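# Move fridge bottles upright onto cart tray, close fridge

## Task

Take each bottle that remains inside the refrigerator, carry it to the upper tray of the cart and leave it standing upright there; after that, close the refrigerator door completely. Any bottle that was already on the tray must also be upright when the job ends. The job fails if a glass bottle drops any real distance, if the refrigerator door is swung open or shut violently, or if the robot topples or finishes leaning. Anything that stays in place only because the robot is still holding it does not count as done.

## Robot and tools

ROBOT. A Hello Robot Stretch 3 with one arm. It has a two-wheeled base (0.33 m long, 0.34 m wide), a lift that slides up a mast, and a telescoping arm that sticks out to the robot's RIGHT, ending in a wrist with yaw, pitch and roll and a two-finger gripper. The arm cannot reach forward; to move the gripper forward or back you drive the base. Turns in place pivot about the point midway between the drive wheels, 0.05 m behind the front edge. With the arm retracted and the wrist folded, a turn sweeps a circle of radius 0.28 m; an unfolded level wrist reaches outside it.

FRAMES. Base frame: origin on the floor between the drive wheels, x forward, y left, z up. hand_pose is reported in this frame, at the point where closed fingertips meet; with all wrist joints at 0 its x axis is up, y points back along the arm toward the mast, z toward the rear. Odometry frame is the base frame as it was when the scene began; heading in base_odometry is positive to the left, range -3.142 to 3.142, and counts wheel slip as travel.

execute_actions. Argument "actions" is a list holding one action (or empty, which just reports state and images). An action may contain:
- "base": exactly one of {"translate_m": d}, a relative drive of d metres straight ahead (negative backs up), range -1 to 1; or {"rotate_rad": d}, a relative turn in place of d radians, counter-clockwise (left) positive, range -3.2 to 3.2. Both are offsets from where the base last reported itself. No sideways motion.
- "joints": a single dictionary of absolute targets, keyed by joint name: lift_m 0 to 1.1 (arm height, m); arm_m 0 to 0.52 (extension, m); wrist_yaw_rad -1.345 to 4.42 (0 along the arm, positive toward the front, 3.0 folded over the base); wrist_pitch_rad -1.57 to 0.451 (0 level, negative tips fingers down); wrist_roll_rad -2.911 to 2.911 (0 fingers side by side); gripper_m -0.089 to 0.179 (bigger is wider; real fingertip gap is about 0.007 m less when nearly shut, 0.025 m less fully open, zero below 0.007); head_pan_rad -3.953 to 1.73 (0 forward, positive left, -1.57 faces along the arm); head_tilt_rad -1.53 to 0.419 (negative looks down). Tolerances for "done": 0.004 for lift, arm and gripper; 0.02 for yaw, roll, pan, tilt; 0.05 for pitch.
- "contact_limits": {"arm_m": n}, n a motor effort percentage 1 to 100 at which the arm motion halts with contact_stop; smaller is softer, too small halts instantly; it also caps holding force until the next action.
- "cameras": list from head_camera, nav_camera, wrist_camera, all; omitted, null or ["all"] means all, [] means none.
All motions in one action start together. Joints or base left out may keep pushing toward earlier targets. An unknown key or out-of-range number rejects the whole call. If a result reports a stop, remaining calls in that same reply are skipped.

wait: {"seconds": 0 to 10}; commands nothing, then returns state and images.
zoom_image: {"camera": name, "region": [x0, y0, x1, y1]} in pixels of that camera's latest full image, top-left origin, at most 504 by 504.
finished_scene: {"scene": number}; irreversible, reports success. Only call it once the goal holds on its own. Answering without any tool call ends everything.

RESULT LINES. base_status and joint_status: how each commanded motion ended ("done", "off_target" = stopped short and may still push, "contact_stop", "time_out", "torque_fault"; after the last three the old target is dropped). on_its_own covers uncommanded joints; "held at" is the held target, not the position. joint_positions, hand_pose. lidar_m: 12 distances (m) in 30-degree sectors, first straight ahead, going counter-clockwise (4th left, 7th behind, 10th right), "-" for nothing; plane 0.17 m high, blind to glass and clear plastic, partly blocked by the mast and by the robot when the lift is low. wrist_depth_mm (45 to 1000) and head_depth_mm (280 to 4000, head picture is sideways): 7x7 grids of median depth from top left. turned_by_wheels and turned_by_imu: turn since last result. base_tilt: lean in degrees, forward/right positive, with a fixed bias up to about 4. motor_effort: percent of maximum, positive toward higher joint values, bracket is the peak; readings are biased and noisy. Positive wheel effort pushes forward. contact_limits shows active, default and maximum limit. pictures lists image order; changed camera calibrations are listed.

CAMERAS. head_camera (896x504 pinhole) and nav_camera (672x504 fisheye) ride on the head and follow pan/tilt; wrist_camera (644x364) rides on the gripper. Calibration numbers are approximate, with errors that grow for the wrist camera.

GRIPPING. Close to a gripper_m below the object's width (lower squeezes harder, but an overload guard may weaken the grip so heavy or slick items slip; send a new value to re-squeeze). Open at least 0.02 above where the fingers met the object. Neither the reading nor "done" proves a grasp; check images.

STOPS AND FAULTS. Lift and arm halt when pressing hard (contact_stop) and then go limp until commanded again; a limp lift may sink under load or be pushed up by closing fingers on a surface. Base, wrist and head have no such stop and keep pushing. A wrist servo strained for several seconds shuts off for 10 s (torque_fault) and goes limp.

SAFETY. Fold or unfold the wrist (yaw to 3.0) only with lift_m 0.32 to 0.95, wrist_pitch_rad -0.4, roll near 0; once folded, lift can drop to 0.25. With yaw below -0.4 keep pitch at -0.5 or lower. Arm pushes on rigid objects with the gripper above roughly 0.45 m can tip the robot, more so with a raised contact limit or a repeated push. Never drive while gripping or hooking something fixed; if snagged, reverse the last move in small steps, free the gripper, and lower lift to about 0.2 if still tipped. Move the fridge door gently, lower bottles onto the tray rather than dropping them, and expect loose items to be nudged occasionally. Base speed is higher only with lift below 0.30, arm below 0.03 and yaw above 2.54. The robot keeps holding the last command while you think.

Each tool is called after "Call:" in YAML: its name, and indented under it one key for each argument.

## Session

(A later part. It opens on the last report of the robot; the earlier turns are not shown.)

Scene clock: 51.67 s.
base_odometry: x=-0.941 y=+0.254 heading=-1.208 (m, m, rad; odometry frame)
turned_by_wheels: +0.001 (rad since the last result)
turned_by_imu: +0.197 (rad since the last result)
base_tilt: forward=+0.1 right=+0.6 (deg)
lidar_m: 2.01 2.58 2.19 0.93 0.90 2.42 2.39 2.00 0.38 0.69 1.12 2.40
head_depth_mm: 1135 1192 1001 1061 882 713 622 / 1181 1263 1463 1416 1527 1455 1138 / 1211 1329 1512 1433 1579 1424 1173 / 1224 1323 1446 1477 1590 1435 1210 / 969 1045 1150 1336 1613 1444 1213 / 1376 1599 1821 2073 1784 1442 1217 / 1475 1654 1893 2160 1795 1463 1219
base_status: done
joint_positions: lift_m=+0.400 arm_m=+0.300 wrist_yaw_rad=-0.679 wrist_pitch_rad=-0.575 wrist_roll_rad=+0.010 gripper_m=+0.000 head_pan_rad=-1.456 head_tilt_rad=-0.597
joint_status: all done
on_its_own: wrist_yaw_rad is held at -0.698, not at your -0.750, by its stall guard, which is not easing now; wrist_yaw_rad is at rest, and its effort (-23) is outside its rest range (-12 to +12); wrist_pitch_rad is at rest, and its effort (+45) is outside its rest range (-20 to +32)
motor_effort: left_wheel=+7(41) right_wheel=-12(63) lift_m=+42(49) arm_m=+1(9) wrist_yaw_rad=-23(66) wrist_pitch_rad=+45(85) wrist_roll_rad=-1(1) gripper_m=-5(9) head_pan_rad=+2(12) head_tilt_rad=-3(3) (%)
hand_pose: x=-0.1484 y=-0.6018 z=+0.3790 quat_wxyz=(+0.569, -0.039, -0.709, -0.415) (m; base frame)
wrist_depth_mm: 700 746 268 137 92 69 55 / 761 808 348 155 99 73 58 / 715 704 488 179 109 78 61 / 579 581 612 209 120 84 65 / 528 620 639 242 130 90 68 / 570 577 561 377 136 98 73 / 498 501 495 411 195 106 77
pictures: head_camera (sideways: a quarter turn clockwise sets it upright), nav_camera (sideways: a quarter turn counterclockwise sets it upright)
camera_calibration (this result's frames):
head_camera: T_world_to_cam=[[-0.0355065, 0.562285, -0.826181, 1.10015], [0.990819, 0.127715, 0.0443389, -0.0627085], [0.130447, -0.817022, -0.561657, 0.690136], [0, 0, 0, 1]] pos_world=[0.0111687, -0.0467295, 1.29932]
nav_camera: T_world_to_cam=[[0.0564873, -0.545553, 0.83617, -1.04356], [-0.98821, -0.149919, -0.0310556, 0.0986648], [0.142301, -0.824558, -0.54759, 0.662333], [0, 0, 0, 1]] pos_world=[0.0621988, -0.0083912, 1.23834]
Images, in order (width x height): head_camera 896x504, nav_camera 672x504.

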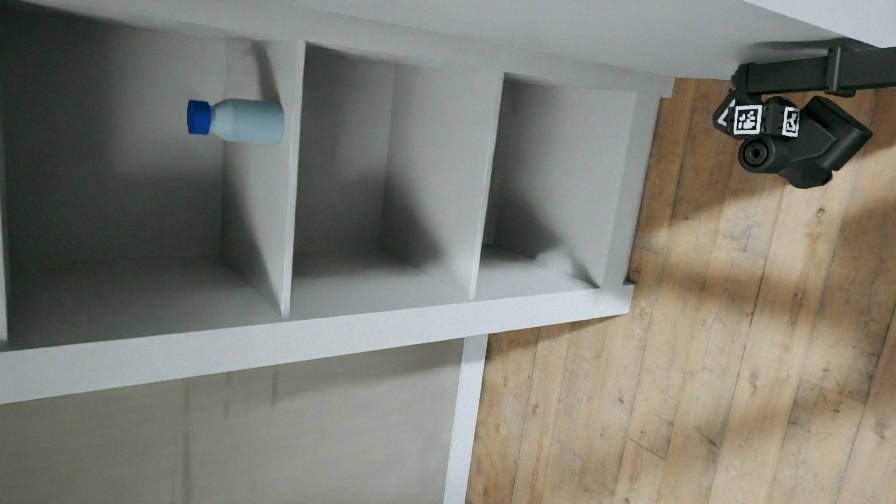

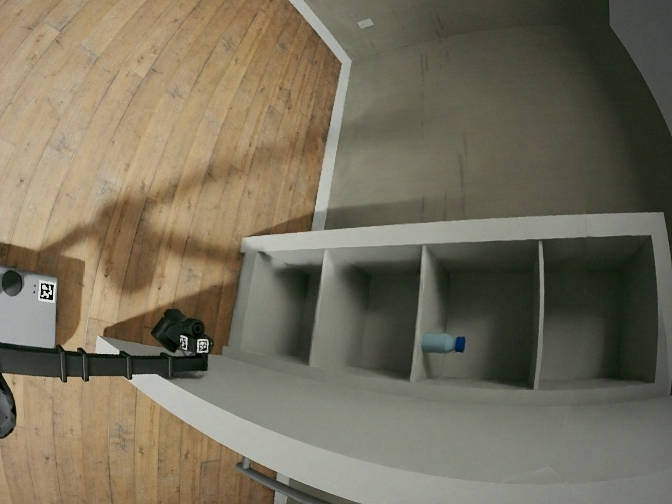

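Call:
execute_actions:
  actions:
    - {"base":{"translate_m":0.0},"joints":{"arm_m":0,"wrist_yaw_rad":1.2,"wrist_pitch_rad":-0.4}}
  cameras: []

Call:
execute_actions:
  actions:
    - {"base":{"rotate_rad":-0.82},"joints":{"wrist_yaw_rad":1.6,"lift_m":0.6,"wrist_pitch_rad":0}}
  cameras: []

Call:
execute_actions:
  actions:
    - {"base":{"translate_m":0.47},"joints":{"lift_m":0.88}}
  cameras: []

Call:
execute_actions:
  actions:
    - {"base":{"rotate_rad":0.34},"joints":{"wrist_yaw_rad":0,"gripper_m":0.16,"arm_m":0.2,"head_pan_rad":-1.57}}

Scene clock: 60.70 s.
base_odometry: x=-0.941 y=+0.254 heading=-1.208 (m, m, rad; odometry frame)
turned_by_wheels: +0.000 (rad since the last result)
turned_by_imu: -0.001 (rad since the last result)
base_tilt: forward=+0.2 right=+0.3 (deg)
lidar_m: 2.02 2.58 2.18 0.93 0.90 2.41 2.39 2.01 0.38 0.69 1.12 2.40
head_depth_mm: 1134 1202 1000 1059 881 729 650 / 1184 1266 1457 1422 1526 1423 1166 / 1210 1328 1505 1436 1586 1417 1201 / 1222 1330 1446 1482 1590 1439 1199 / 963 1044 1152 1332 1615 1435 1208 / 1378 1587 1817 2083 1786 1438 1214 / 1474 1661 1892 2140 1796 1456 1226
base_status: done
joint_positions: lift_m=+0.400 arm_m=+0.001 wrist_yaw_rad=+1.199 wrist_pitch_rad=-0.422 wrist_roll_rad=+0.009 gripper_m=+0.000 head_pan_rad=-1.456 head_tilt_rad=-0.597
joint_status: all done
joint sent to its limit — the command would take arm_m past its lower limit, so that joint was sent only as far as its limit.
motor_effort: left_wheel=+1(6) right_wheel=+1(10) lift_m=+42(41) arm_m=-3(3) wrist_yaw_rad=+0(22) wrist_pitch_rad=+13(45) wrist_roll_rad=-1(1) gripper_m=-3(5) head_pan_rad=+2(2) head_tilt_rad=-1(1) (%)
hand_pose: x=+0.1872 y=-0.2278 z=+0.4117 quat_wxyz=(+0.653, +0.514, -0.490, +0.266) (m; base frame)
wrist_depth_mm: - - - - - - - / - - - - - - - / - - - - - - - / 977 964 944 951 941 943 915 / 795 774 777 - 745 750 736 / 656 648 650 - 653 636 628 / 557 557 549 544 544 544 537
pictures: none
No camera images: the call's "cameras" was empty. Leave "cameras" out to get every camera's image.

Scene clock: 63.37 s.
base_odometry: x=-0.941 y=+0.254 heading=-2.028 (m, m, rad; odometry frame)
turned_by_wheels: -0.820 (rad since the last result)
turned_by_imu: -0.822 (rad since the last result)
base_tilt: forward=+0.0 right=+0.5 (deg)
lidar_m: 1.95 2.37 2.02 2.38 2.18 0.85 0.83 2.39 2.40 1.75 0.38 1.11
head_depth_mm: 1877 2146 2446 2243 1728 1409 1188 / 1753 1959 2249 2251 1742 1421 1193 / 1640 1833 2057 2184 1749 1432 1203 / 1540 1696 1906 2101 1699 1431 1207 / 1460 1598 444 479 490 559 683 / 298 319 351 391 455 746 1187 / 285 301 347 526 1144 1385 1225
base_status: done
joint_positions: lift_m=+0.600 arm_m=+0.001 wrist_yaw_rad=+1.598 wrist_pitch_rad=-0.024 wrist_roll_rad=+0.009 gripper_m=+0.000 head_pan_rad=-1.456 head_tilt_rad=-0.597
joint_status: all done
motor_effort: left_wheel=+2(4) right_wheel=-2(4) lift_m=+50(52) arm_m=-3(3) wrist_yaw_rad=+2(4) wrist_pitch_rad=+15(16) wrist_roll_rad=-1(1) gripper_m=-3(2) head_pan_rad=+3(3) head_tilt_rad=-2(2) (%)
hand_pose: x=+0.2341 y=-0.1394 z=+0.7081 quat_wxyz=(+0.497, +0.515, -0.489, +0.499) (m; base frame)
wrist_depth_mm: - - - - - 850 951 / - - - - - 910 968 / - - - - - - - / - - - - - 992 - / - - - - - - 825 / - - - - - - - / - - - - - 997 899
pictures: none
No camera images: the call's "cameras" was empty. Leave "cameras" out to get every camera's image.

Scene clock: 69.40 s.
base_odometry: x=-1.148 y=-0.168 heading=-2.027 (m, m, rad; odometry frame)
turned_by_wheels: +0.000 (rad since the last result)
turned_by_imu: -0.001 (rad since the last result)
base_tilt: forward=+0.0 right=+0.5 (deg)
lidar_m: 1.58 2.01 1.80 2.47 2.44 1.33 1.30 2.75 0.46 0.55 0.73 0.73
head_depth_mm: 468 506 549 601 664 722 - / 524 570 629 697 781 867 - / 595 659 734 829 950 1136 1201 / 674 748 844 964 1143 1323 1229 / 735 844 902 1197 1151 1303 - / 905 1047 814 1294 1116 1307 - / 944 1025 980 1242 1091 1273 1142
base_status: done
joint_positions: lift_m=+0.880 arm_m=+0.001 wrist_yaw_rad=+1.598 wrist_pitch_rad=-0.024 wrist_roll_rad=+0.009 gripper_m=+0.000 head_pan_rad=-1.456 head_tilt_rad=-0.597
joint_status: all done
motor_effort: left_wheel=+2(6) right_wheel=-2(1) lift_m=+50(51) arm_m=-3(3) wrist_yaw_rad=+2(2) wrist_pitch_rad=+15(15) wrist_roll_rad=-1(1) gripper_m=-3(2) head_pan_rad=+2(2) head_tilt_rad=-1(2) (%)
hand_pose: x=+0.2341 y=-0.1394 z=+0.9882 quat_wxyz=(+0.497, +0.515, -0.489, +0.499) (m; base frame)
wrist_depth_mm: - - - - - - 417 / - - - - - - 428 / - - - - - - 435 / - - - - - - 448 / - - - - - - 475 / - - - - - - 487 / - - - - - - 521
pictures: none
No camera images: the call's "cameras" was empty. Leave "cameras" out to get every camera's image.

Scene clock: 72.10 s.
base_odometry: x=-1.148 y=-0.168 heading=-1.688 (m, m, rad; odometry frame)
turned_by_wheels: +0.340 (rad since the last result)
turned_by_imu: +0.340 (rad since the last result)
base_tilt: forward=-0.2 right=+0.5 (deg)
lidar_m: 2.02 2.01 1.80 2.47 2.45 1.30 2.77 0.46 0.50 0.79 0.73 1.43
head_depth_mm: 625 667 716 754 - 916 998 / 678 749 829 - - 1169 1166 / 818 895 933 - - 1325 1197 / 985 1082 837 1332 1145 1323 1200 / 968 1064 958 1291 1110 1300 1209 / 935 1030 965 1261 1082 1151 1190 / 911 995 978 780 872 1381 1218
base_status: done
joint_positions: lift_m=+0.880 arm_m=+0.200 wrist_yaw_rad=+0.002 wrist_pitch_rad=-0.024 wrist_roll_rad=+0.008 gripper_m=+0.160 head_pan_rad=-1.563 head_tilt_rad=-0.597
joint_status: all done
motor_effort: left_wheel=-1(4) right_wheel=+3(5) lift_m=+50(50) arm_m=+2(4) wrist_yaw_rad=-2(6) wrist_pitch_rad=+14(14) wrist_roll_rad=-1(1) gripper_m=+1(82) head_pan_rad=-2(11) head_tilt_rad=-2(2) (%)
hand_pose: x=-0.0211 y=-0.6003 z=+0.9882 quat_wxyz=(+0.704, +0.009, -0.710, -0.008) (m; base frame)
wrist_depth_mm: 500 622 683 707 382 314 239 / 483 666 694 734 394 319 241 / 470 654 720 548 400 326 244 / 458 645 629 416 407 327 249 / 355 383 385 417 415 361 248 / 419 - 782 844 435 374 242 / 384 743 773 757 456 342 266
pictures: head_camera (sideways: a quarter turn clockwise sets it upright), nav_camera (sideways: a quarter turn counterclockwise sets it upright), wrist_camera
camera_calibration (this result's frames):
head_camera: T_world_to_cam=[[0.0249741, 0.562851, -0.826181, 1.09978], [0.998801, 0.0207654, 0.0443389, -0.0627572], [0.0421121, -0.826298, -0.561657, 0.690675], [0, 0, 0, 1]] pos_world=[0.00613019, -0.0470036, 1.29932]
nav_camera: T_world_to_cam=[[-0.00232062, -0.548465, 0.83617, -1.0432], [-0.998587, -0.0431211, -0.0310556, 0.0987281], [0.0530895, -0.835061, -0.54759, 0.662877], [0, 0, 0, 1]] pos_world=[0.060976, -0.0143565, 1.23834]
wrist_camera: T_world_to_cam=[[-0.999425, -0.0247688, -0.0231711, -0.00881341], [0.0173805, 0.212647, -0.976974, 1.12766], [0.0291258, -0.976815, -0.212094, -0.213365], [0, 0, 0, 1]] pos_world=[-0.0221932, -0.44843, 1.05623]
Images, in order (width x height): head_camera 896x504, nav_camera 672x504, wrist_camera 644x364.

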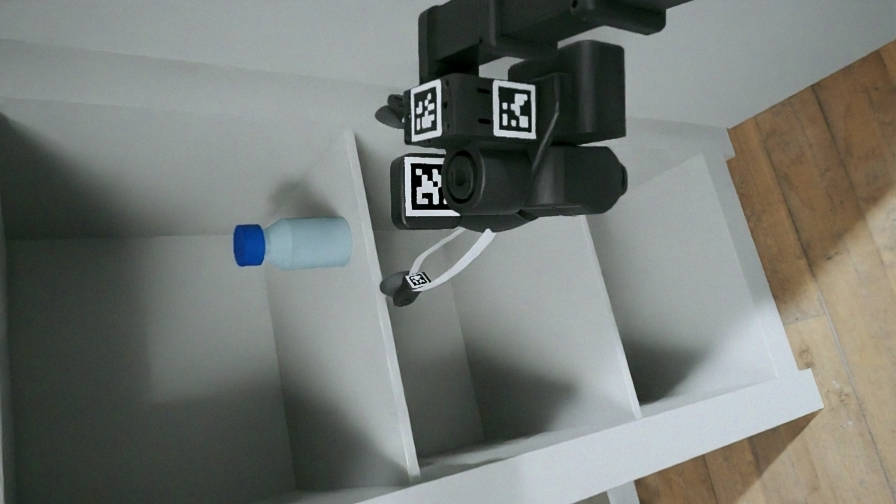

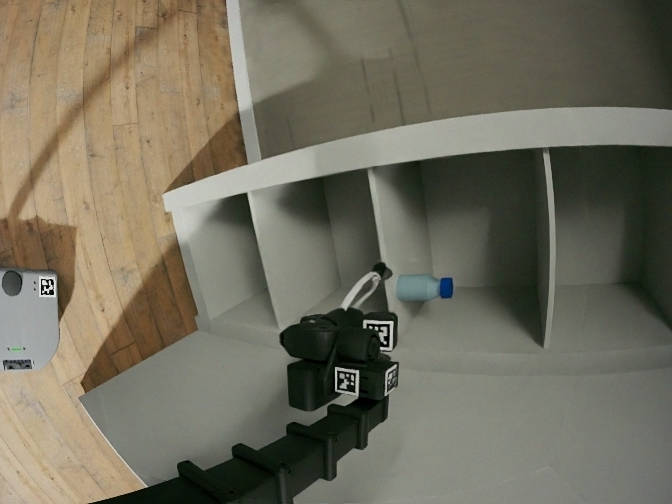

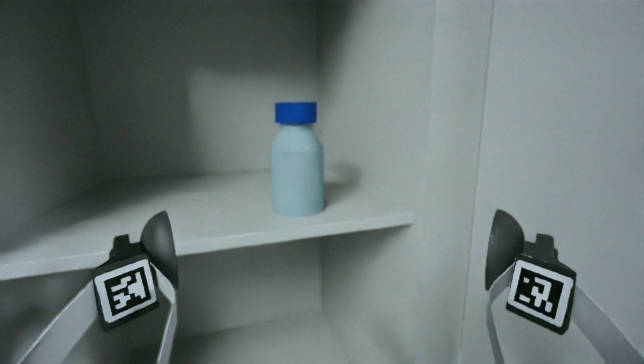

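Call:
execute_actions:
  actions:
    - {"base":{"translate_m":0.043},"joints":{"arm_m":0.4}}
  cameras: ["head_camera","wrist_camera"]

Call:
execute_actions:
  actions:
    - {"joints":{"arm_m":0.465}}
  cameras: ["head_camera","wrist_camera"]

Scene clock: 76.50 s.
base_odometry: x=-1.153 y=-0.210 heading=-1.688 (m, m, rad; odometry frame)
turned_by_wheels: +0.000 (rad since the last result)
turned_by_imu: -0.001 (rad since the last result)
base_tilt: forward=+0.0 right=+0.5 (deg)
lidar_m: 1.98 1.96 1.77 2.48 2.46 1.34 2.80 0.50 0.54 0.84 0.71 1.41
head_depth_mm: 661 718 769 - 968 1008 1096 / 734 793 849 993 1088 1251 1197 / 901 979 981 1217 1177 1321 1193 / 985 1090 892 1315 1141 1295 1205 / 957 1054 954 1292 1104 1301 1198 / 924 1018 969 1246 1013 1064 1188 / 896 973 797 745 888 1453 1221
base_status: done
joint_positions: lift_m=+0.880 arm_m=+0.400 wrist_yaw_rad=+0.001 wrist_pitch_rad=-0.024 wrist_roll_rad=+0.008 gripper_m=+0.160 head_pan_rad=-1.563 head_tilt_rad=-0.597
joint_status: all done
motor_effort: left_wheel=-2(3) right_wheel=+2(5) lift_m=+50(49) arm_m=+2(2) wrist_yaw_rad=-1(2) wrist_pitch_rad=+14(14) wrist_roll_rad=+0(0) gripper_m=+0(0) head_pan_rad=-2(3) head_tilt_rad=-2(2) (%)
hand_pose: x=-0.0213 y=-0.8003 z=+0.9882 quat_wxyz=(+0.704, +0.009, -0.710, -0.008) (m; base frame)
wrist_depth_mm: 428 456 502 526 337 230 176 / 437 477 512 514 341 234 178 / 453 487 519 192 353 237 178 / 472 489 536 189 338 241 184 / 356 386 349 194 315 268 192 / 246 - 239 201 238 228 199 / 187 186 185 183 190 228 209
pictures: head_camera (sideways: a quarter turn clockwise sets it upright), wrist_camera
camera_calibration (this result's frames):
head_camera: T_world_to_cam=[[0.0249967, 0.56285, -0.826181, 1.09978], [0.998802, 0.0207253, 0.0443389, -0.0627572], [0.042079, -0.826299, -0.561657, 0.690675], [0, 0, 0, 1]] pos_world=[0.0061283, -0.0470036, 1.29932]
wrist_camera: T_world_to_cam=[[-0.999445, -0.023945, -0.0231706, -0.0133194], [0.0175556, 0.212626, -0.976976, 1.17018], [0.0283203, -0.97684, -0.212088, -0.408769], [0, 0, 0, 1]] pos_world=[-0.0222787, -0.648432, 1.05624]
Images, in order (width x height): head_camera 896x504, wrist_camera 644x364.

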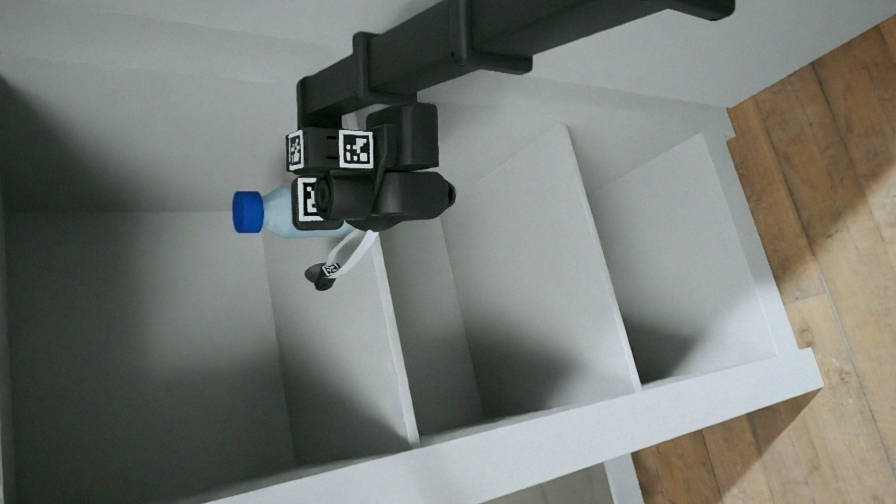

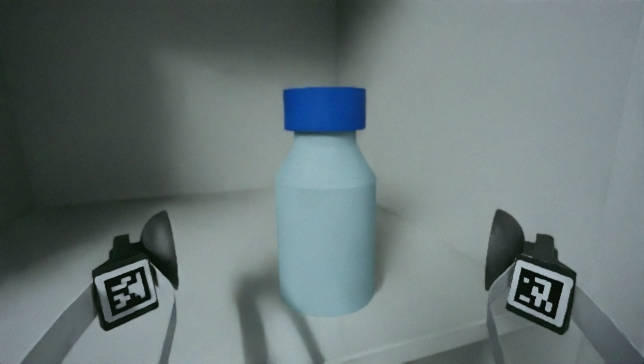

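Scene clock: 78.13 s.
base_odometry: x=-1.153 y=-0.210 heading=-1.688 (m, m, rad; odometry frame)
turned_by_wheels: +0.000 (rad since the last result)
turned_by_imu: +0.000 (rad since the last result)
base_tilt: forward=+0.1 right=+0.4 (deg)
lidar_m: 1.97 1.97 1.77 2.49 2.46 1.34 2.81 0.50 0.54 0.84 0.71 1.41
head_depth_mm: 659 718 772 - 971 1015 1095 / 733 792 833 986 1094 1245 1198 / 900 979 - 1219 1174 1321 1206 / 985 1092 867 1324 1137 1293 1203 / 954 1050 953 1292 1109 1306 1207 / 924 1018 965 1247 1013 1061 1188 / 895 970 798 746 888 1455 1216
base_status: not commanded
joint_positions: lift_m=+0.880 arm_m=+0.465 wrist_yaw_rad=+0.001 wrist_pitch_rad=-0.024 wrist_roll_rad=+0.008 gripper_m=+0.160 head_pan_rad=-1.563 head_tilt_rad=-0.597
joint_status: all done
motor_effort: left_wheel=-1(1) right_wheel=+3(2) lift_m=+50(50) arm_m=+2(2) wrist_yaw_rad=-1(2) wrist_pitch_rad=+14(14) wrist_roll_rad=+0(0) gripper_m=+0(0) head_pan_rad=-2(2) head_tilt_rad=-1(1) (%)
hand_pose: x=-0.0213 y=-0.8653 z=+0.9882 quat_wxyz=(+0.704, +0.009, -0.710, -0.008) (m; base frame)
wrist_depth_mm: 380 403 438 465 299 204 156 / 386 417 451 120 286 208 158 / 402 426 467 123 294 211 160 / 411 440 475 128 294 214 161 / 356 383 318 122 285 239 163 / 247 - 226 127 223 229 160 / 186 185 184 132 174 181 164
pictures: head_camera (sideways: a quarter turn clockwise sets it upright), wrist_camera
camera_calibration (this result's frames):
head_camera: T_world_to_cam=[[0.0249968, 0.56285, -0.826181, 1.09978], [0.998802, 0.0207251, 0.0443389, -0.0627572], [0.0420789, -0.826299, -0.561657, 0.690675], [0, 0, 0, 1]] pos_world=[0.00612829, -0.0470036, 1.29932]
wrist_camera: T_world_to_cam=[[-0.999445, -0.023945, -0.0231708, -0.0148757], [0.0175557, 0.212626, -0.976976, 1.184], [0.0283204, -0.97684, -0.212088, -0.472263], [0, 0, 0, 1]] pos_world=[-0.0222787, -0.713432, 1.05624]
Images, in order (width x height): head_camera 896x504, wrist_camera 644x364.

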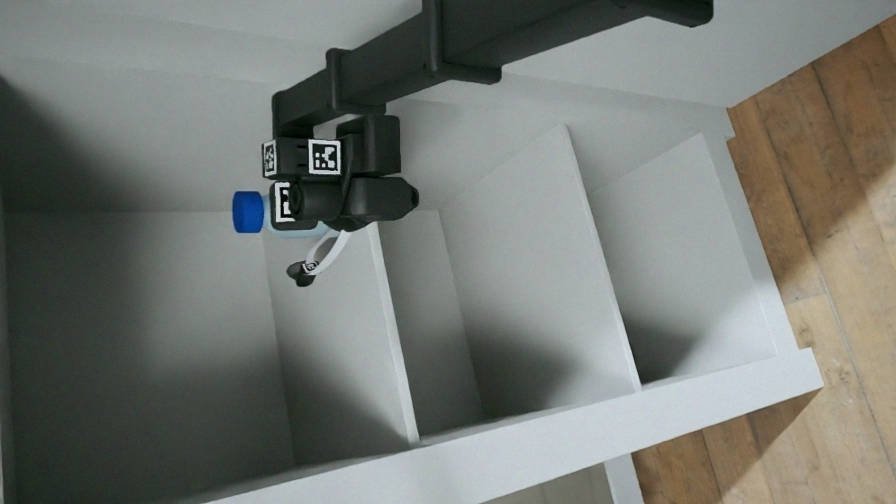

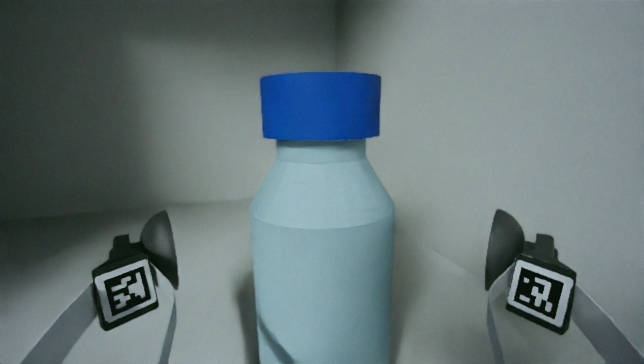

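Call:
execute_actions:
  actions:
    - {"joints":{"lift_m":0.972}}
  cameras: []

Call:
execute_actions:
  actions:
    - {"joints":{"arm_m":0.492,"wrist_pitch_rad":-0.4,"gripper_m":0.11}}
  cameras: ["wrist_camera"]

Call:
execute_actions:
  actions:
    - {"joints":{"gripper_m":0.0}}
  cameras: ["wrist_camera"]

Call:
execute_actions:
  actions:
    - {"joints":{"lift_m":1.0}}
  cameras: ["head_camera","wrist_camera"]

Scene clock: 83.60 s.
base_odometry: x=-1.153 y=-0.210 heading=-1.688 (m, m, rad; odometry frame)
turned_by_wheels: +0.000 (rad since the last result)
turned_by_imu: -0.001 (rad since the last result)
base_tilt: forward=+0.1 right=+0.4 (deg)
lidar_m: 1.98 1.97 1.77 2.48 2.46 1.34 2.81 0.49 0.54 0.84 0.71 1.41
head_depth_mm: 659 713 - 848 908 991 1098 / 733 777 862 970 1092 1251 1194 / 899 979 876 1223 1178 1318 1199 / 983 1078 886 1325 1135 1291 1203 / 949 1052 954 1288 1112 1294 1207 / 924 1018 972 1253 1008 1060 1186 / 895 970 799 746 888 1447 1219
base_status: not commanded
joint_positions: lift_m=+0.972 arm_m=+0.465 wrist_yaw_rad=+0.001 wrist_pitch_rad=-0.024 wrist_roll_rad=+0.008 gripper_m=+0.160 head_pan_rad=-1.563 head_tilt_rad=-0.597
joint_status: all done
motor_effort: left_wheel=-1(1) right_wheel=+2(2) lift_m=+50(55) arm_m=+2(2) wrist_yaw_rad=-1(2) wrist_pitch_rad=+14(14) wrist_roll_rad=+0(1) gripper_m=-1(1) head_pan_rad=-2(2) head_tilt_rad=-1(2) (%)
hand_pose: x=-0.0213 y=-0.8653 z=+1.0802 quat_wxyz=(+0.704, +0.009, -0.710, -0.008) (m; base frame)
wrist_depth_mm: 380 406 448 466 299 205 156 / 394 419 451 485 304 208 157 / 399 431 470 495 310 211 160 / 406 444 472 520 318 216 162 / 422 448 497 529 325 241 162 / 422 - 411 144 313 246 159 / 323 320 320 146 297 224 174
pictures: none
No camera images: the call's "cameras" was empty. Leave "cameras" out to get every camera's image.

Scene clock: 84.77 s.
base_odometry: x=-1.153 y=-0.210 heading=-1.688 (m, m, rad; odometry frame)
turned_by_wheels: +0.000 (rad since the last result)
turned_by_imu: +0.000 (rad since the last result)
base_tilt: forward=+0.1 right=+0.4 (deg)
lidar_m: 1.98 1.97 1.78 2.48 2.46 1.34 2.81 0.50 0.54 0.84 0.71 1.41
head_depth_mm: 659 711 - 848 908 989 1102 / 732 798 854 969 1088 1248 1194 / 899 1004 877 1219 1175 1327 1196 / 987 1087 885 1322 1139 1303 1203 / 953 1054 953 1285 1106 1299 1206 / 924 1016 967 1247 1011 1060 1189 / 897 968 798 743 889 1450 1224
base_status: not commanded
joint_positions: lift_m=+0.972 arm_m=+0.492 wrist_yaw_rad=+0.001 wrist_pitch_rad=-0.412 wrist_roll_rad=+0.008 gripper_m=+0.110 head_pan_rad=-1.563 head_tilt_rad=-0.597
joint_status: all done
motor_effort: left_wheel=-1(2) right_wheel=+2(2) lift_m=+50(50) arm_m=+2(4) wrist_yaw_rad=-1(1) wrist_pitch_rad=+8(14) wrist_roll_rad=+0(0) gripper_m=+1(86) head_pan_rad=-2(1) head_tilt_rad=-2(1) (%)
hand_pose: x=-0.0214 y=-0.8618 z=+0.9857 quat_wxyz=(+0.690, +0.145, -0.695, -0.145) (m; base frame)
wrist_depth_mm: 346 367 402 427 276 191 146 / 376 404 426 120 272 199 150 / 393 413 401 98 276 205 154 / 327 326 308 116 285 213 159 / 260 257 247 120 235 216 164 / 218 220 207 129 205 202 170 / 187 185 183 154 181 179 171
pictures: wrist_camera
camera_calibration (this result's frames):
wrist_camera: T_world_to_cam=[[-0.999458, -0.0131436, -0.0301733, 0.00126178], [0.0174185, 0.566625, -0.823791, 1.3349], [0.0279246, -0.823871, -0.56609, 0.011343], [0, 0, 0, 1]] pos_world=[-0.0223076, -0.747028, 1.10614]
Images, in order (width x height): wrist_camera 644x364.

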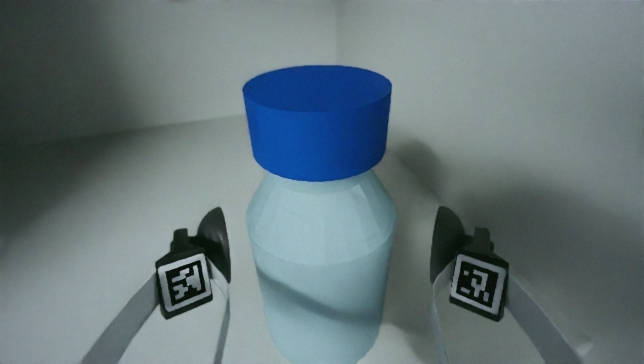

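Scene clock: 86.37 s.
base_odometry: x=-1.153 y=-0.210 heading=-1.688 (m, m, rad; odometry frame)
turned_by_wheels: +0.000 (rad since the last result)
turned_by_imu: +0.000 (rad since the last result)
base_tilt: forward=+0.0 right=+0.6 (deg)
lidar_m: 1.98 1.97 1.78 2.49 2.46 1.34 2.80 0.49 0.54 0.84 0.71 1.41
head_depth_mm: 661 711 - 847 910 990 1101 / 734 799 855 969 1093 1254 1193 / 901 1007 878 1220 1177 1323 1195 / 984 1083 891 1331 1145 1291 1202 / 955 1052 952 1287 1108 1297 1207 / 924 1016 965 1248 1012 1061 1188 / 894 970 798 744 889 1450 1220
base_status: not commanded
joint_positions: lift_m=+0.972 arm_m=+0.492 wrist_yaw_rad=+0.004 wrist_pitch_rad=-0.421 wrist_roll_rad=+0.008 gripper_m=+0.001 head_pan_rad=-1.563 head_tilt_rad=-0.597
joint_status: all done
motor_effort: left_wheel=+0(1) right_wheel=+1(2) lift_m=+50(50) arm_m=+1(2) wrist_yaw_rad=-5(10) wrist_pitch_rad=+13(13) wrist_roll_rad=+0(0) gripper_m=-30(100) head_pan_rad=-1(2) head_tilt_rad=-1(1) (%)
hand_pose: x=-0.0207 y=-0.8607 z=+0.9836 quat_wxyz=(+0.689, +0.149, -0.694, -0.148) (m; base frame)
wrist_depth_mm: 347 370 406 427 280 192 146 / 374 410 434 111 257 198 151 / 398 415 388 94 267 207 155 / 320 314 314 111 278 215 159 / 255 257 243 115 129 225 165 / 215 214 179 123 137 207 170 / 184 183 183 147 175 179 173
pictures: wrist_camera
camera_calibration (this result's frames):
wrist_camera: T_world_to_cam=[[-0.999418, -0.0156792, -0.03029, -0.000222916], [0.0157952, 0.574341, -0.818464, 1.33389], [0.0302297, -0.818466, -0.573759, 0.023313], [0, 0, 0, 1]] pos_world=[-0.0219966, -0.747031, 1.10511]
Images, in order (width x height): wrist_camera 644x364.

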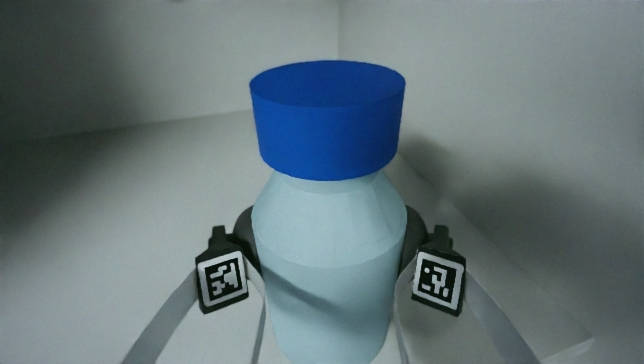

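Scene clock: 87.40 s.
base_odometry: x=-1.153 y=-0.210 heading=-1.688 (m, m, rad; odometry frame)
turned_by_wheels: +0.000 (rad since the last result)
turned_by_imu: +0.000 (rad since the last result)
base_tilt: forward=+0.0 right=+0.6 (deg)
lidar_m: 1.98 1.97 1.78 2.49 2.47 1.34 2.80 0.49 0.54 0.84 0.71 1.41
head_depth_mm: 660 699 812 841 910 990 1095 / 733 - 856 974 1086 1250 1194 / 907 - 902 1219 1169 1317 1196 / 986 1083 888 1327 1142 1297 1206 / 953 1054 954 1287 1110 1306 1206 / 922 1015 964 1250 1011 1063 1188 / 896 970 801 748 885 1456 1222
base_status: not commanded
joint_positions: lift_m=+1.000 arm_m=+0.492 wrist_yaw_rad=+0.002 wrist_pitch_rad=-0.442 wrist_roll_rad=+0.008 gripper_m=+0.006 head_pan_rad=-1.563 head_tilt_rad=-0.597
joint_status: all done
on_its_own: gripper_m is held at +0.007, not at your +0.000, by its stall guard, which is still easing
motor_effort: left_wheel=+0(0) right_wheel=+0(1) lift_m=+53(55) arm_m=+2(2) wrist_yaw_rad=-3(5) wrist_pitch_rad=+25(27) wrist_roll_rad=+0(0) gripper_m=-12(30) head_pan_rad=-1(2) head_tilt_rad=-2(1) (%)
hand_pose: x=-0.0210 y=-0.8581 z=+1.0069 quat_wxyz=(+0.687, +0.155, -0.692, -0.155) (m; base frame)
wrist_depth_mm: 349 372 404 427 278 191 147 / 376 405 437 112 260 200 151 / 407 434 426 97 271 209 154 / 357 352 349 114 293 216 160 / 287 285 273 115 129 226 165 / 241 241 190 124 137 222 171 / 207 208 207 145 196 202 177
pictures: head_camera (sideways: a quarter turn clockwise sets it upright), wrist_camera
camera_calibration (this result's frames):
head_camera: T_world_to_cam=[[0.0249967, 0.56285, -0.826181, 1.09978], [0.998802, 0.0207253, 0.0443389, -0.0627572], [0.042079, -0.826299, -0.561657, 0.690675], [0, 0, 0, 1]] pos_world=[0.0061283, -0.0470036, 1.29932]
wrist_camera: T_world_to_cam=[[-0.99944, -0.0137366, -0.0305282, 0.00212967], [0.0165181, 0.590831, -0.806626, 1.35377], [0.0291173, -0.806678, -0.590273, 0.0655959], [0, 0, 0, 1]] pos_world=[-0.0221431, -0.746903, 1.13077]
Images, in order (width x height): head_camera 896x504, wrist_camera 644x364.

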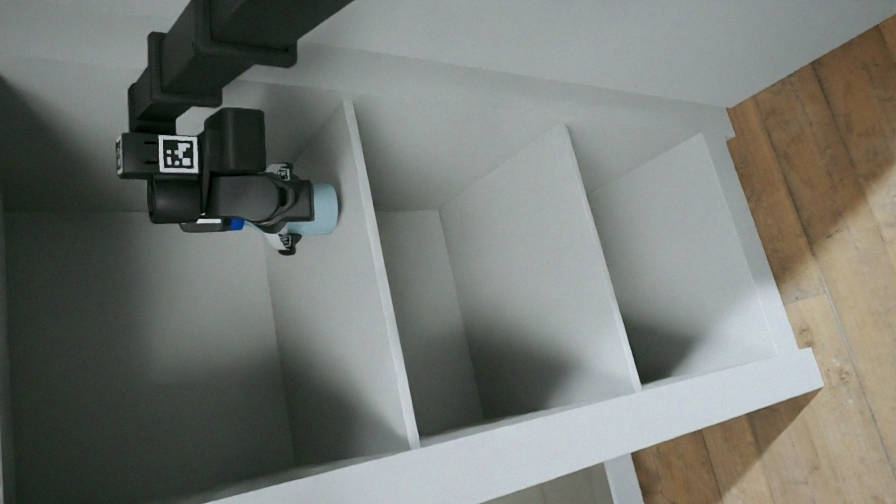

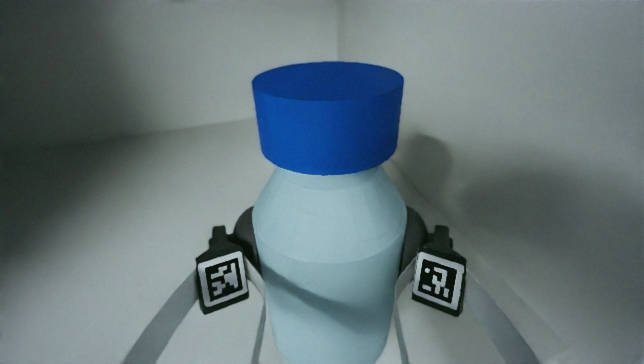

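Call:
execute_actions:
  actions:
    - {"joints":{"gripper_m":0.02}}
  cameras: ["wrist_camera"]

Call:
wait:
  seconds: 4

Scene clock: 89.40 s.
base_odometry: x=-1.153 y=-0.210 heading=-1.688 (m, m, rad; odometry frame)
turned_by_wheels: +0.000 (rad since the last result)
turned_by_imu: +0.000 (rad since the last result)
base_tilt: forward=+0.1 right=+0.6 (deg)
lidar_m: 1.98 1.97 1.77 2.49 2.46 1.34 2.81 0.50 0.54 0.84 0.71 1.41
head_depth_mm: 659 701 812 841 908 990 1099 / 734 - 860 969 1096 1253 1196 / 910 - 906 1220 1176 1316 1200 / 984 1080 891 1322 1142 1293 1202 / 953 1052 953 1284 1107 1296 1210 / 922 1017 965 1247 1012 1061 1189 / 895 970 797 746 887 1452 1218
base_status: not commanded
joint_positions: lift_m=+1.000 arm_m=+0.492 wrist_yaw_rad=+0.002 wrist_pitch_rad=-0.442 wrist_roll_rad=+0.008 gripper_m=+0.021 head_pan_rad=-1.563 head_tilt_rad=-0.597
joint_status: all done
motor_effort: left_wheel=+0(0) right_wheel=+0(1) lift_m=+53(53) arm_m=+1(1) wrist_yaw_rad=-3(3) wrist_pitch_rad=+25(25) wrist_roll_rad=+0(0) gripper_m=-21(20) head_pan_rad=-2(3) head_tilt_rad=-1(0) (%)
hand_pose: x=-0.0210 y=-0.8581 z=+1.0069 quat_wxyz=(+0.687, +0.155, -0.692, -0.155) (m; base frame)
wrist_depth_mm: 351 369 402 429 279 193 146 / 380 401 426 112 259 199 151 / 405 430 428 98 276 208 155 / 357 351 348 115 293 217 161 / 290 285 273 116 129 225 166 / 241 240 191 125 138 221 171 / 209 206 206 145 198 203 177
pictures: wrist_camera
camera_calibration (this result's frames):
wrist_camera: T_world_to_cam=[[-0.99944, -0.0137367, -0.0305281, 0.00212953], [0.016518, 0.590831, -0.806626, 1.35377], [0.0291174, -0.806678, -0.590273, 0.0655959], [0, 0, 0, 1]] pos_world=[-0.0221431, -0.746903, 1.13077]
Images, in order (width x height): wrist_camera 644x364.

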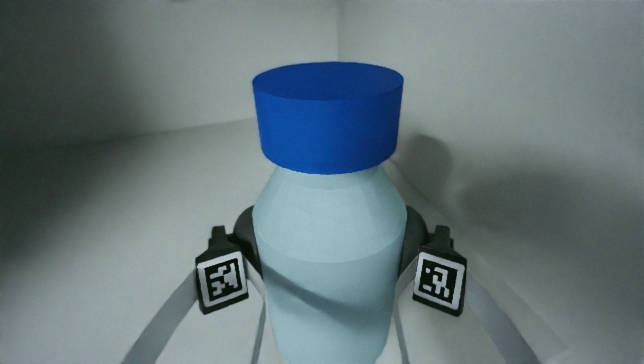

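Scene clock: 93.40 s.
base_odometry: x=-1.153 y=-0.210 heading=-1.688 (m, m, rad; odometry frame)
turned_by_wheels: +0.000 (rad since the last result)
turned_by_imu: -0.001 (rad since the last result)
base_tilt: forward=+0.1 right=+0.5 (deg)
lidar_m: 1.98 1.96 1.78 2.48 2.47 1.34 2.81 0.50 0.54 0.84 0.71 1.40
head_depth_mm: 660 699 812 842 911 989 1096 / 734 - 860 969 1089 1246 1191 / 905 - 906 1217 1181 1318 1197 / 988 1083 890 1323 1142 1293 1201 / 957 1051 953 1290 1106 1303 1201 / 923 1017 968 1243 1014 1062 1181 / 894 969 800 748 889 1452 1221
base_status: not commanded
joint_positions: lift_m=+1.000 arm_m=+0.492 wrist_yaw_rad=+0.002 wrist_pitch_rad=-0.442 wrist_roll_rad=+0.008 gripper_m=+0.027 head_pan_rad=-1.563 head_tilt_rad=-0.597
joint_status: all done
on_its_own: gripper_m is held at +0.026, not at your +0.020, by its stall guard, which is not easing now
motor_effort: left_wheel=+0(0) right_wheel=+1(1) lift_m=+53(53) arm_m=+1(1) wrist_yaw_rad=-3(3) wrist_pitch_rad=+25(25) wrist_roll_rad=+0(0) gripper_m=-20(20) head_pan_rad=-2(3) head_tilt_rad=-1(0) (%)
hand_pose: x=-0.0210 y=-0.8581 z=+1.0069 quat_wxyz=(+0.687, +0.155, -0.692, -0.155) (m; base frame)
wrist_depth_mm: 347 373 404 425 278 192 147 / 378 407 434 113 262 200 151 / 410 430 429 98 274 208 155 / 357 348 348 115 291 217 160 / 287 286 276 116 129 226 164 / 244 242 192 125 138 220 171 / 209 207 207 146 198 203 177
wait: 4.00 s; at rest by 0.27 s
pictures: head_camera (sideways: a quarter turn clockwise sets it upright), nav_camera (sideways: a quarter turn counterclockwise sets it upright), wrist_camera
camera_calibration (this result's frames):
head_camera: T_world_to_cam=[[0.0249968, 0.56285, -0.826181, 1.09978], [0.998802, 0.0207251, 0.0443389, -0.0627572], [0.0420789, -0.826299, -0.561657, 0.690675], [0, 0, 0, 1]] pos_world=[0.00612829, -0.0470036, 1.29932]
nav_camera: T_world_to_cam=[[-0.00234271, -0.548465, 0.83617, -1.0432], [-0.998589, -0.0430809, -0.0310556, 0.0987281], [0.0530558, -0.835063, -0.54759, 0.662877], [0, 0, 0, 1]] pos_world=[0.0609754, -0.0143588, 1.23834]
wrist_camera: T_world_to_cam=[[-0.99944, -0.0137367, -0.0305281, 0.00212947], [0.0165179, 0.590831, -0.806626, 1.35377], [0.0291173, -0.806678, -0.590273, 0.0655961], [0, 0, 0, 1]] pos_world=[-0.0221431, -0.746903, 1.13077]
Images, in order (width x height): head_camera 896x504, nav_camera 672x504, wrist_camera 644x364.

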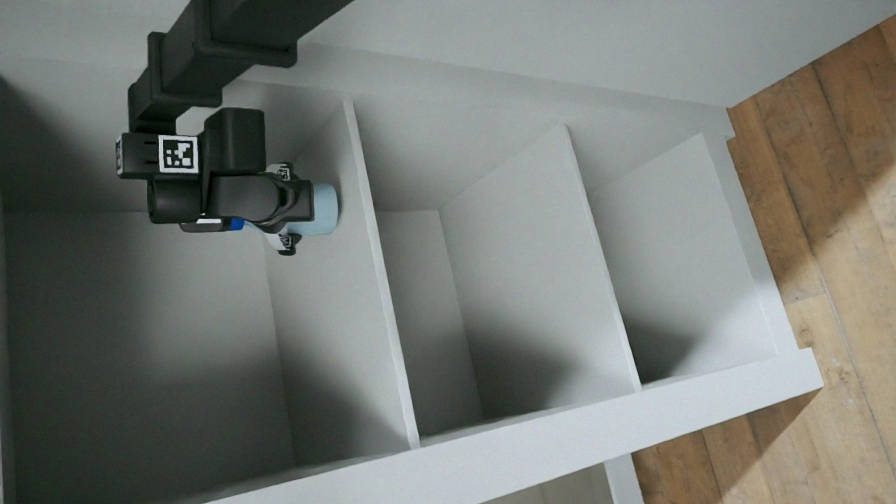

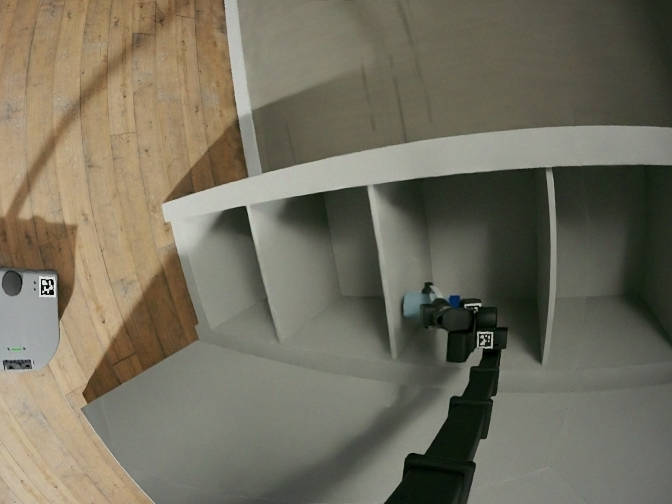

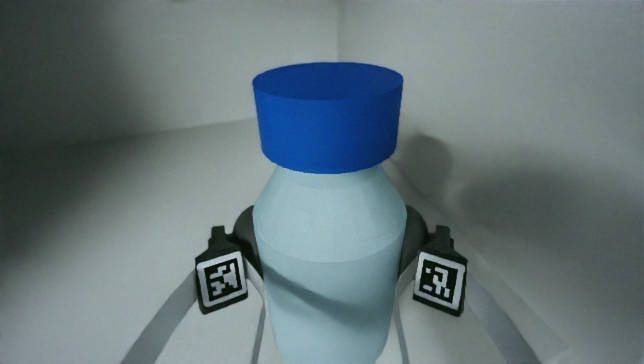

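Call:
execute_actions:
  actions:
    - {"joints":{"arm_m":0.0}}
  cameras: []

Call:
execute_actions:
  actions:
    - {"base":{"rotate_rad":2.92},"joints":{"head_pan_rad":-0.8,"head_tilt_rad":-0.7}}
  cameras: []

Call:
execute_actions:
  actions:
    - {"base":{"translate_m":0.8}}
  cameras: []

Call:
execute_actions:
  actions:
    - {"base":{"rotate_rad":0.51}}

Scene clock: 101.93 s.
base_odometry: x=-1.153 y=-0.210 heading=-1.688 (m, m, rad; odometry frame)
turned_by_wheels: +0.000 (rad since the last result)
turned_by_imu: -0.001 (rad since the last result)
base_tilt: forward=+0.1 right=+0.5 (deg)
lidar_m: 1.98 1.97 1.77 2.48 2.46 1.34 2.81 0.50 0.54 0.84 0.71 1.41
head_depth_mm: 662 719 784 857 - - - / 735 797 862 934 - - - / 901 992 978 397 - - - / 987 1093 942 1330 1104 1292 1205 / 952 1052 956 1288 1110 1301 1204 / 924 1021 966 1248 1016 1063 1187 / 894 969 793 747 888 1454 1216
base_status: not commanded
joint_positions: lift_m=+1.000 arm_m=+0.001 wrist_yaw_rad=+0.001 wrist_pitch_rad=-0.442 wrist_roll_rad=+0.008 gripper_m=+0.027 head_pan_rad=-1.563 head_tilt_rad=-0.597
joint_status: all done
joint sent to its limit — the command would take arm_m past its lower limit, so that joint was sent only as far as its limit.
on_its_own: gripper_m is held at +0.026, not at your +0.020, by its stall guard, which is not easing now
motor_effort: left_wheel=+0(0) right_wheel=+2(1) lift_m=+53(53) arm_m=-3(4) wrist_yaw_rad=-1(3) wrist_pitch_rad=+26(26) wrist_roll_rad=+0(0) gripper_m=-19(20) head_pan_rad=-2(2) head_tilt_rad=-1(2) (%)
hand_pose: x=-0.0213 y=-0.3677 z=+1.0068 quat_wxyz=(+0.687, +0.155, -0.692, -0.156) (m; base frame)
wrist_depth_mm: 369 622 813 889 563 432 323 / 411 534 664 113 571 443 340 / 921 477 - 97 620 460 349 / - 528 - 115 667 479 357 / - 613 702 116 129 508 375 / - - 403 125 138 505 386 / - - 971 146 798 609 398
pictures: none
No camera images: the call's "cameras" was empty. Leave "cameras" out to get every camera's image.

Scene clock: 107.53 s.
base_odometry: x=-1.153 y=-0.210 heading=+1.232 (m, m, rad; odometry frame)
turned_by_wheels: +2.920 (rad since the last result)
turned_by_imu: +2.925 (rad since the last result)
base_tilt: forward=+0.1 right=+0.4 (deg)
lidar_m: 1.34 0.49 0.51 0.67 0.72 1.31 1.74 1.97 1.78 2.59 2.46 1.35
head_depth_mm: 1995 2235 2433 1965 1591 1329 1143 / 2049 2277 2492 1994 1600 1346 1144 / 2105 2354 2528 2005 1614 1345 1156 / 2155 2415 2605 2020 1607 1352 1156 / 2179 2478 2644 2033 1625 1357 1162 / 2237 2507 2488 1833 1635 1360 1168 / 2288 1529 1720 1764 1636 1369 1170
base_status: done
joint_positions: lift_m=+1.000 arm_m=+0.001 wrist_yaw_rad=+0.001 wrist_pitch_rad=-0.442 wrist_roll_rad=+0.008 gripper_m=+0.027 head_pan_rad=-0.807 head_tilt_rad=-0.691
joint_status: all done
on_its_own: gripper_m is held at +0.026, not at your +0.020, by its stall guard, which is not easing now
motor_effort: left_wheel=-1(5) right_wheel=+3(6) lift_m=+53(53) arm_m=-3(3) wrist_yaw_rad=-1(1) wrist_pitch_rad=+25(26) wrist_roll_rad=+0(0) gripper_m=-19(20) head_pan_rad=+2(28) head_tilt_rad=-4(15) (%)
hand_pose: x=-0.0214 y=-0.3677 z=+1.0068 quat_wxyz=(+0.687, +0.155, -0.692, -0.156) (m; base frame)
wrist_depth_mm: - - - - - - - / - - - 113 - - - / - - - 98 - - - / - - - 115 - - - / - - - 116 129 - - / - - - 125 138 - - / - - - 146 - - -
pictures: none
No camera images: the call's "cameras" was empty. Leave "cameras" out to get every camera's image.

Scene clock: 116.60 s.
base_odometry: x=-0.887 y=+0.544 heading=+1.232 (m, m, rad; odometry frame)
turned_by_wheels: +0.000 (rad since the last result)
turned_by_imu: -0.003 (rad since the last result)
base_tilt: forward=-0.1 right=+0.4 (deg)
lidar_m: 2.22 2.12 2.17 1.78 0.55 0.50 2.33 2.25 2.26 2.16 0.68 0.58
head_depth_mm: 1658 1862 2086 1969 1590 1329 1142 / 1706 1899 949 1854 1550 1339 1149 / 1719 1954 982 1178 1304 1309 1153 / 1765 1983 1035 874 1085 1260 1155 / 1804 1964 966 732 983 1201 1164 / 1851 2036 1009 821 1135 1342 1165 / 1873 2147 1069 1264 1604 1373 1171
base_status: done
joint_positions: lift_m=+1.000 arm_m=+0.001 wrist_yaw_rad=+0.001 wrist_pitch_rad=-0.442 wrist_roll_rad=+0.008 gripper_m=+0.027 head_pan_rad=-0.807 head_tilt_rad=-0.691
joint_status: not commanded
on_its_own: gripper_m is held at +0.026, not at your +0.020, by its stall guard, which is not easing now
motor_effort: left_wheel=-1(2) right_wheel=+2(6) lift_m=+53(53) arm_m=-3(3) wrist_yaw_rad=-1(1) wrist_pitch_rad=+26(25) wrist_roll_rad=+0(0) gripper_m=-20(20) head_pan_rad=+3(2) head_tilt_rad=-4(5) (%)
hand_pose: x=-0.0214 y=-0.3677 z=+1.0068 quat_wxyz=(+0.687, +0.155, -0.692, -0.156) (m; base frame)
wrist_depth_mm: - - - - - - - / - - - 113 - - - / - - - 98 - - - / 509 - - 115 - - - / - - - 116 128 - - / 790 796 - 125 138 - - / 682 960 - 146 - - -
pictures: none
No camera images: the call's "cameras" was empty. Leave "cameras" out to get every camera's image.

Scene clock: 118.40 s.
base_odometry: x=-0.887 y=+0.544 heading=+1.742 (m, m, rad; odometry frame)
turned_by_wheels: +0.510 (rad since the last result)
turned_by_imu: +0.511 (rad since the last result)
base_tilt: forward=+0.0 right=+0.3 (deg)
lidar_m: 2.12 2.16 1.79 0.59 0.50 2.30 2.65 2.25 2.16 0.69 0.58 2.23
head_depth_mm: 1823 1986 925 792 1010 1228 1145 / 1986 2132 996 750 897 1157 1150 / 2142 2379 1126 1315 1387 1286 1155 / 2338 2638 2685 2036 1611 1349 1153 / 2383 2640 2700 2030 1628 1350 1162 / 2187 2369 2534 2048 1643 1361 1167 / 1994 2175 2392 2064 1648 1364 1176
base_status: done
joint_positions: lift_m=+1.000 arm_m=+0.001 wrist_yaw_rad=+0.001 wrist_pitch_rad=-0.442 wrist_roll_rad=+0.008 gripper_m=+0.027 head_pan_rad=-0.807 head_tilt_rad=-0.691
joint_status: not commanded
on_its_own: gripper_m is held at +0.026, not at your +0.020, by its stall guard, which is not easing now
motor_effort: left_wheel=-2(5) right_wheel=+2(6) lift_m=+53(53) arm_m=-3(3) wrist_yaw_rad=-1(2) wrist_pitch_rad=+25(25) wrist_roll_rad=+0(0) gripper_m=-20(19) head_pan_rad=+3(3) head_tilt_rad=-5(3) (%)
hand_pose: x=-0.0214 y=-0.3677 z=+1.0068 quat_wxyz=(+0.687, +0.155, -0.692, -0.156) (m; base frame)
wrist_depth_mm: - - - - - - - / - 981 - 112 - - - / 737 729 736 98 - - - / 594 590 495 116 - - - / - 408 528 116 129 - - / - 763 422 125 138 - - / - - 944 146 - - -
pictures: head_camera (sideways: a quarter turn clockwise sets it upright), nav_camera (sideways: a quarter turn counterclockwise sets it upright), wrist_camera
camera_calibration (this result's frames):
head_camera: T_world_to_cam=[[-0.419933, 0.480868, -0.76969, 1.02885], [0.715335, 0.697308, 0.0453695, -0.0623643], [0.558527, -0.531534, -0.636804, 0.785284], [0, 0, 0, 1]] pos_world=[0.0380553, -0.0338476, 1.29479]
nav_camera: T_world_to_cam=[[0.427236, -0.455582, 0.78097, -0.973853], [-0.699047, -0.714255, -0.0342445, 0.101049], [0.573413, -0.531304, -0.623629, 0.758626], [0, 0, 0, 1]] pos_world=[0.0516967, 0.0315655, 1.23711]
wrist_camera: T_world_to_cam=[[-0.999467, -0.012342, -0.0302165, 0.00872225], [0.017069, 0.591442, -0.806167, 1.06365], [0.027821, -0.806253, -0.590916, 0.461891], [0, 0, 0, 1]] pos_world=[-0.0222881, -0.256578, 1.13068]
Images, in order (width x height): head_camera 896x504, nav_camera 672x504, wrist_camera 644x364.

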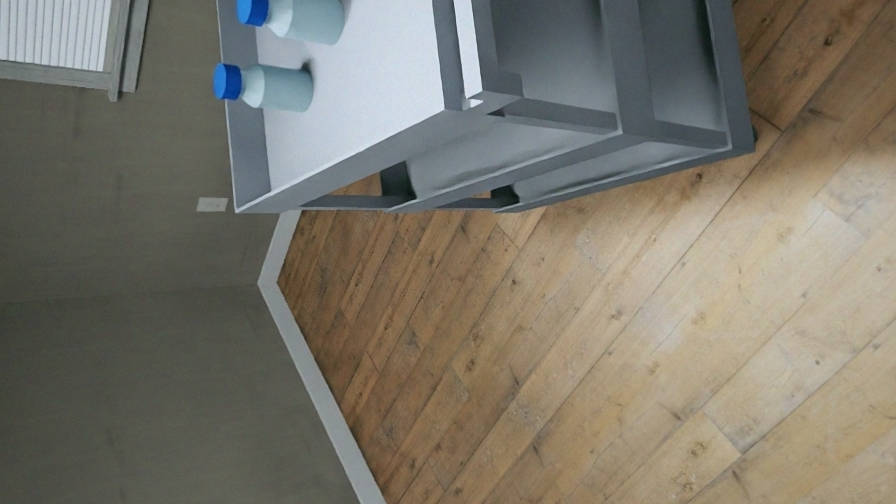

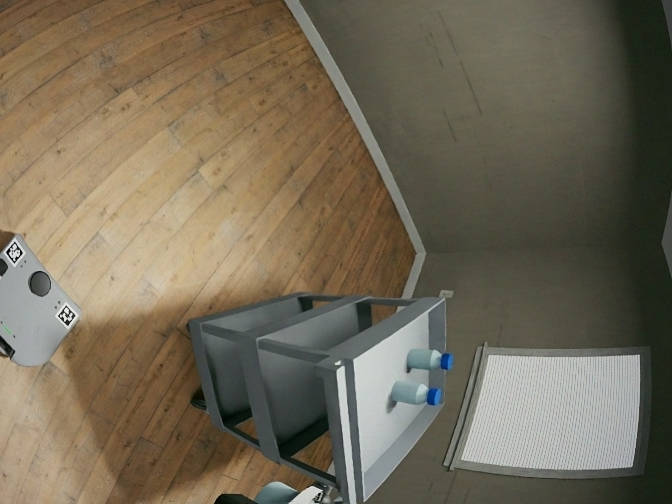

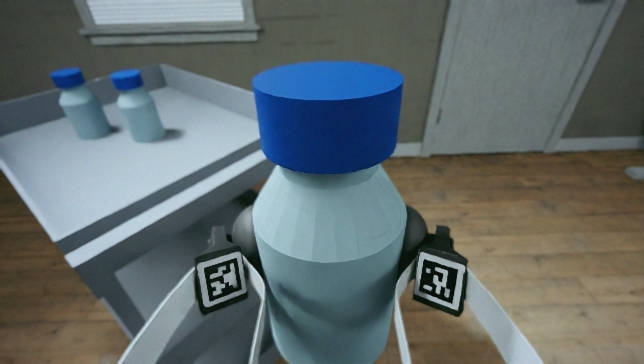

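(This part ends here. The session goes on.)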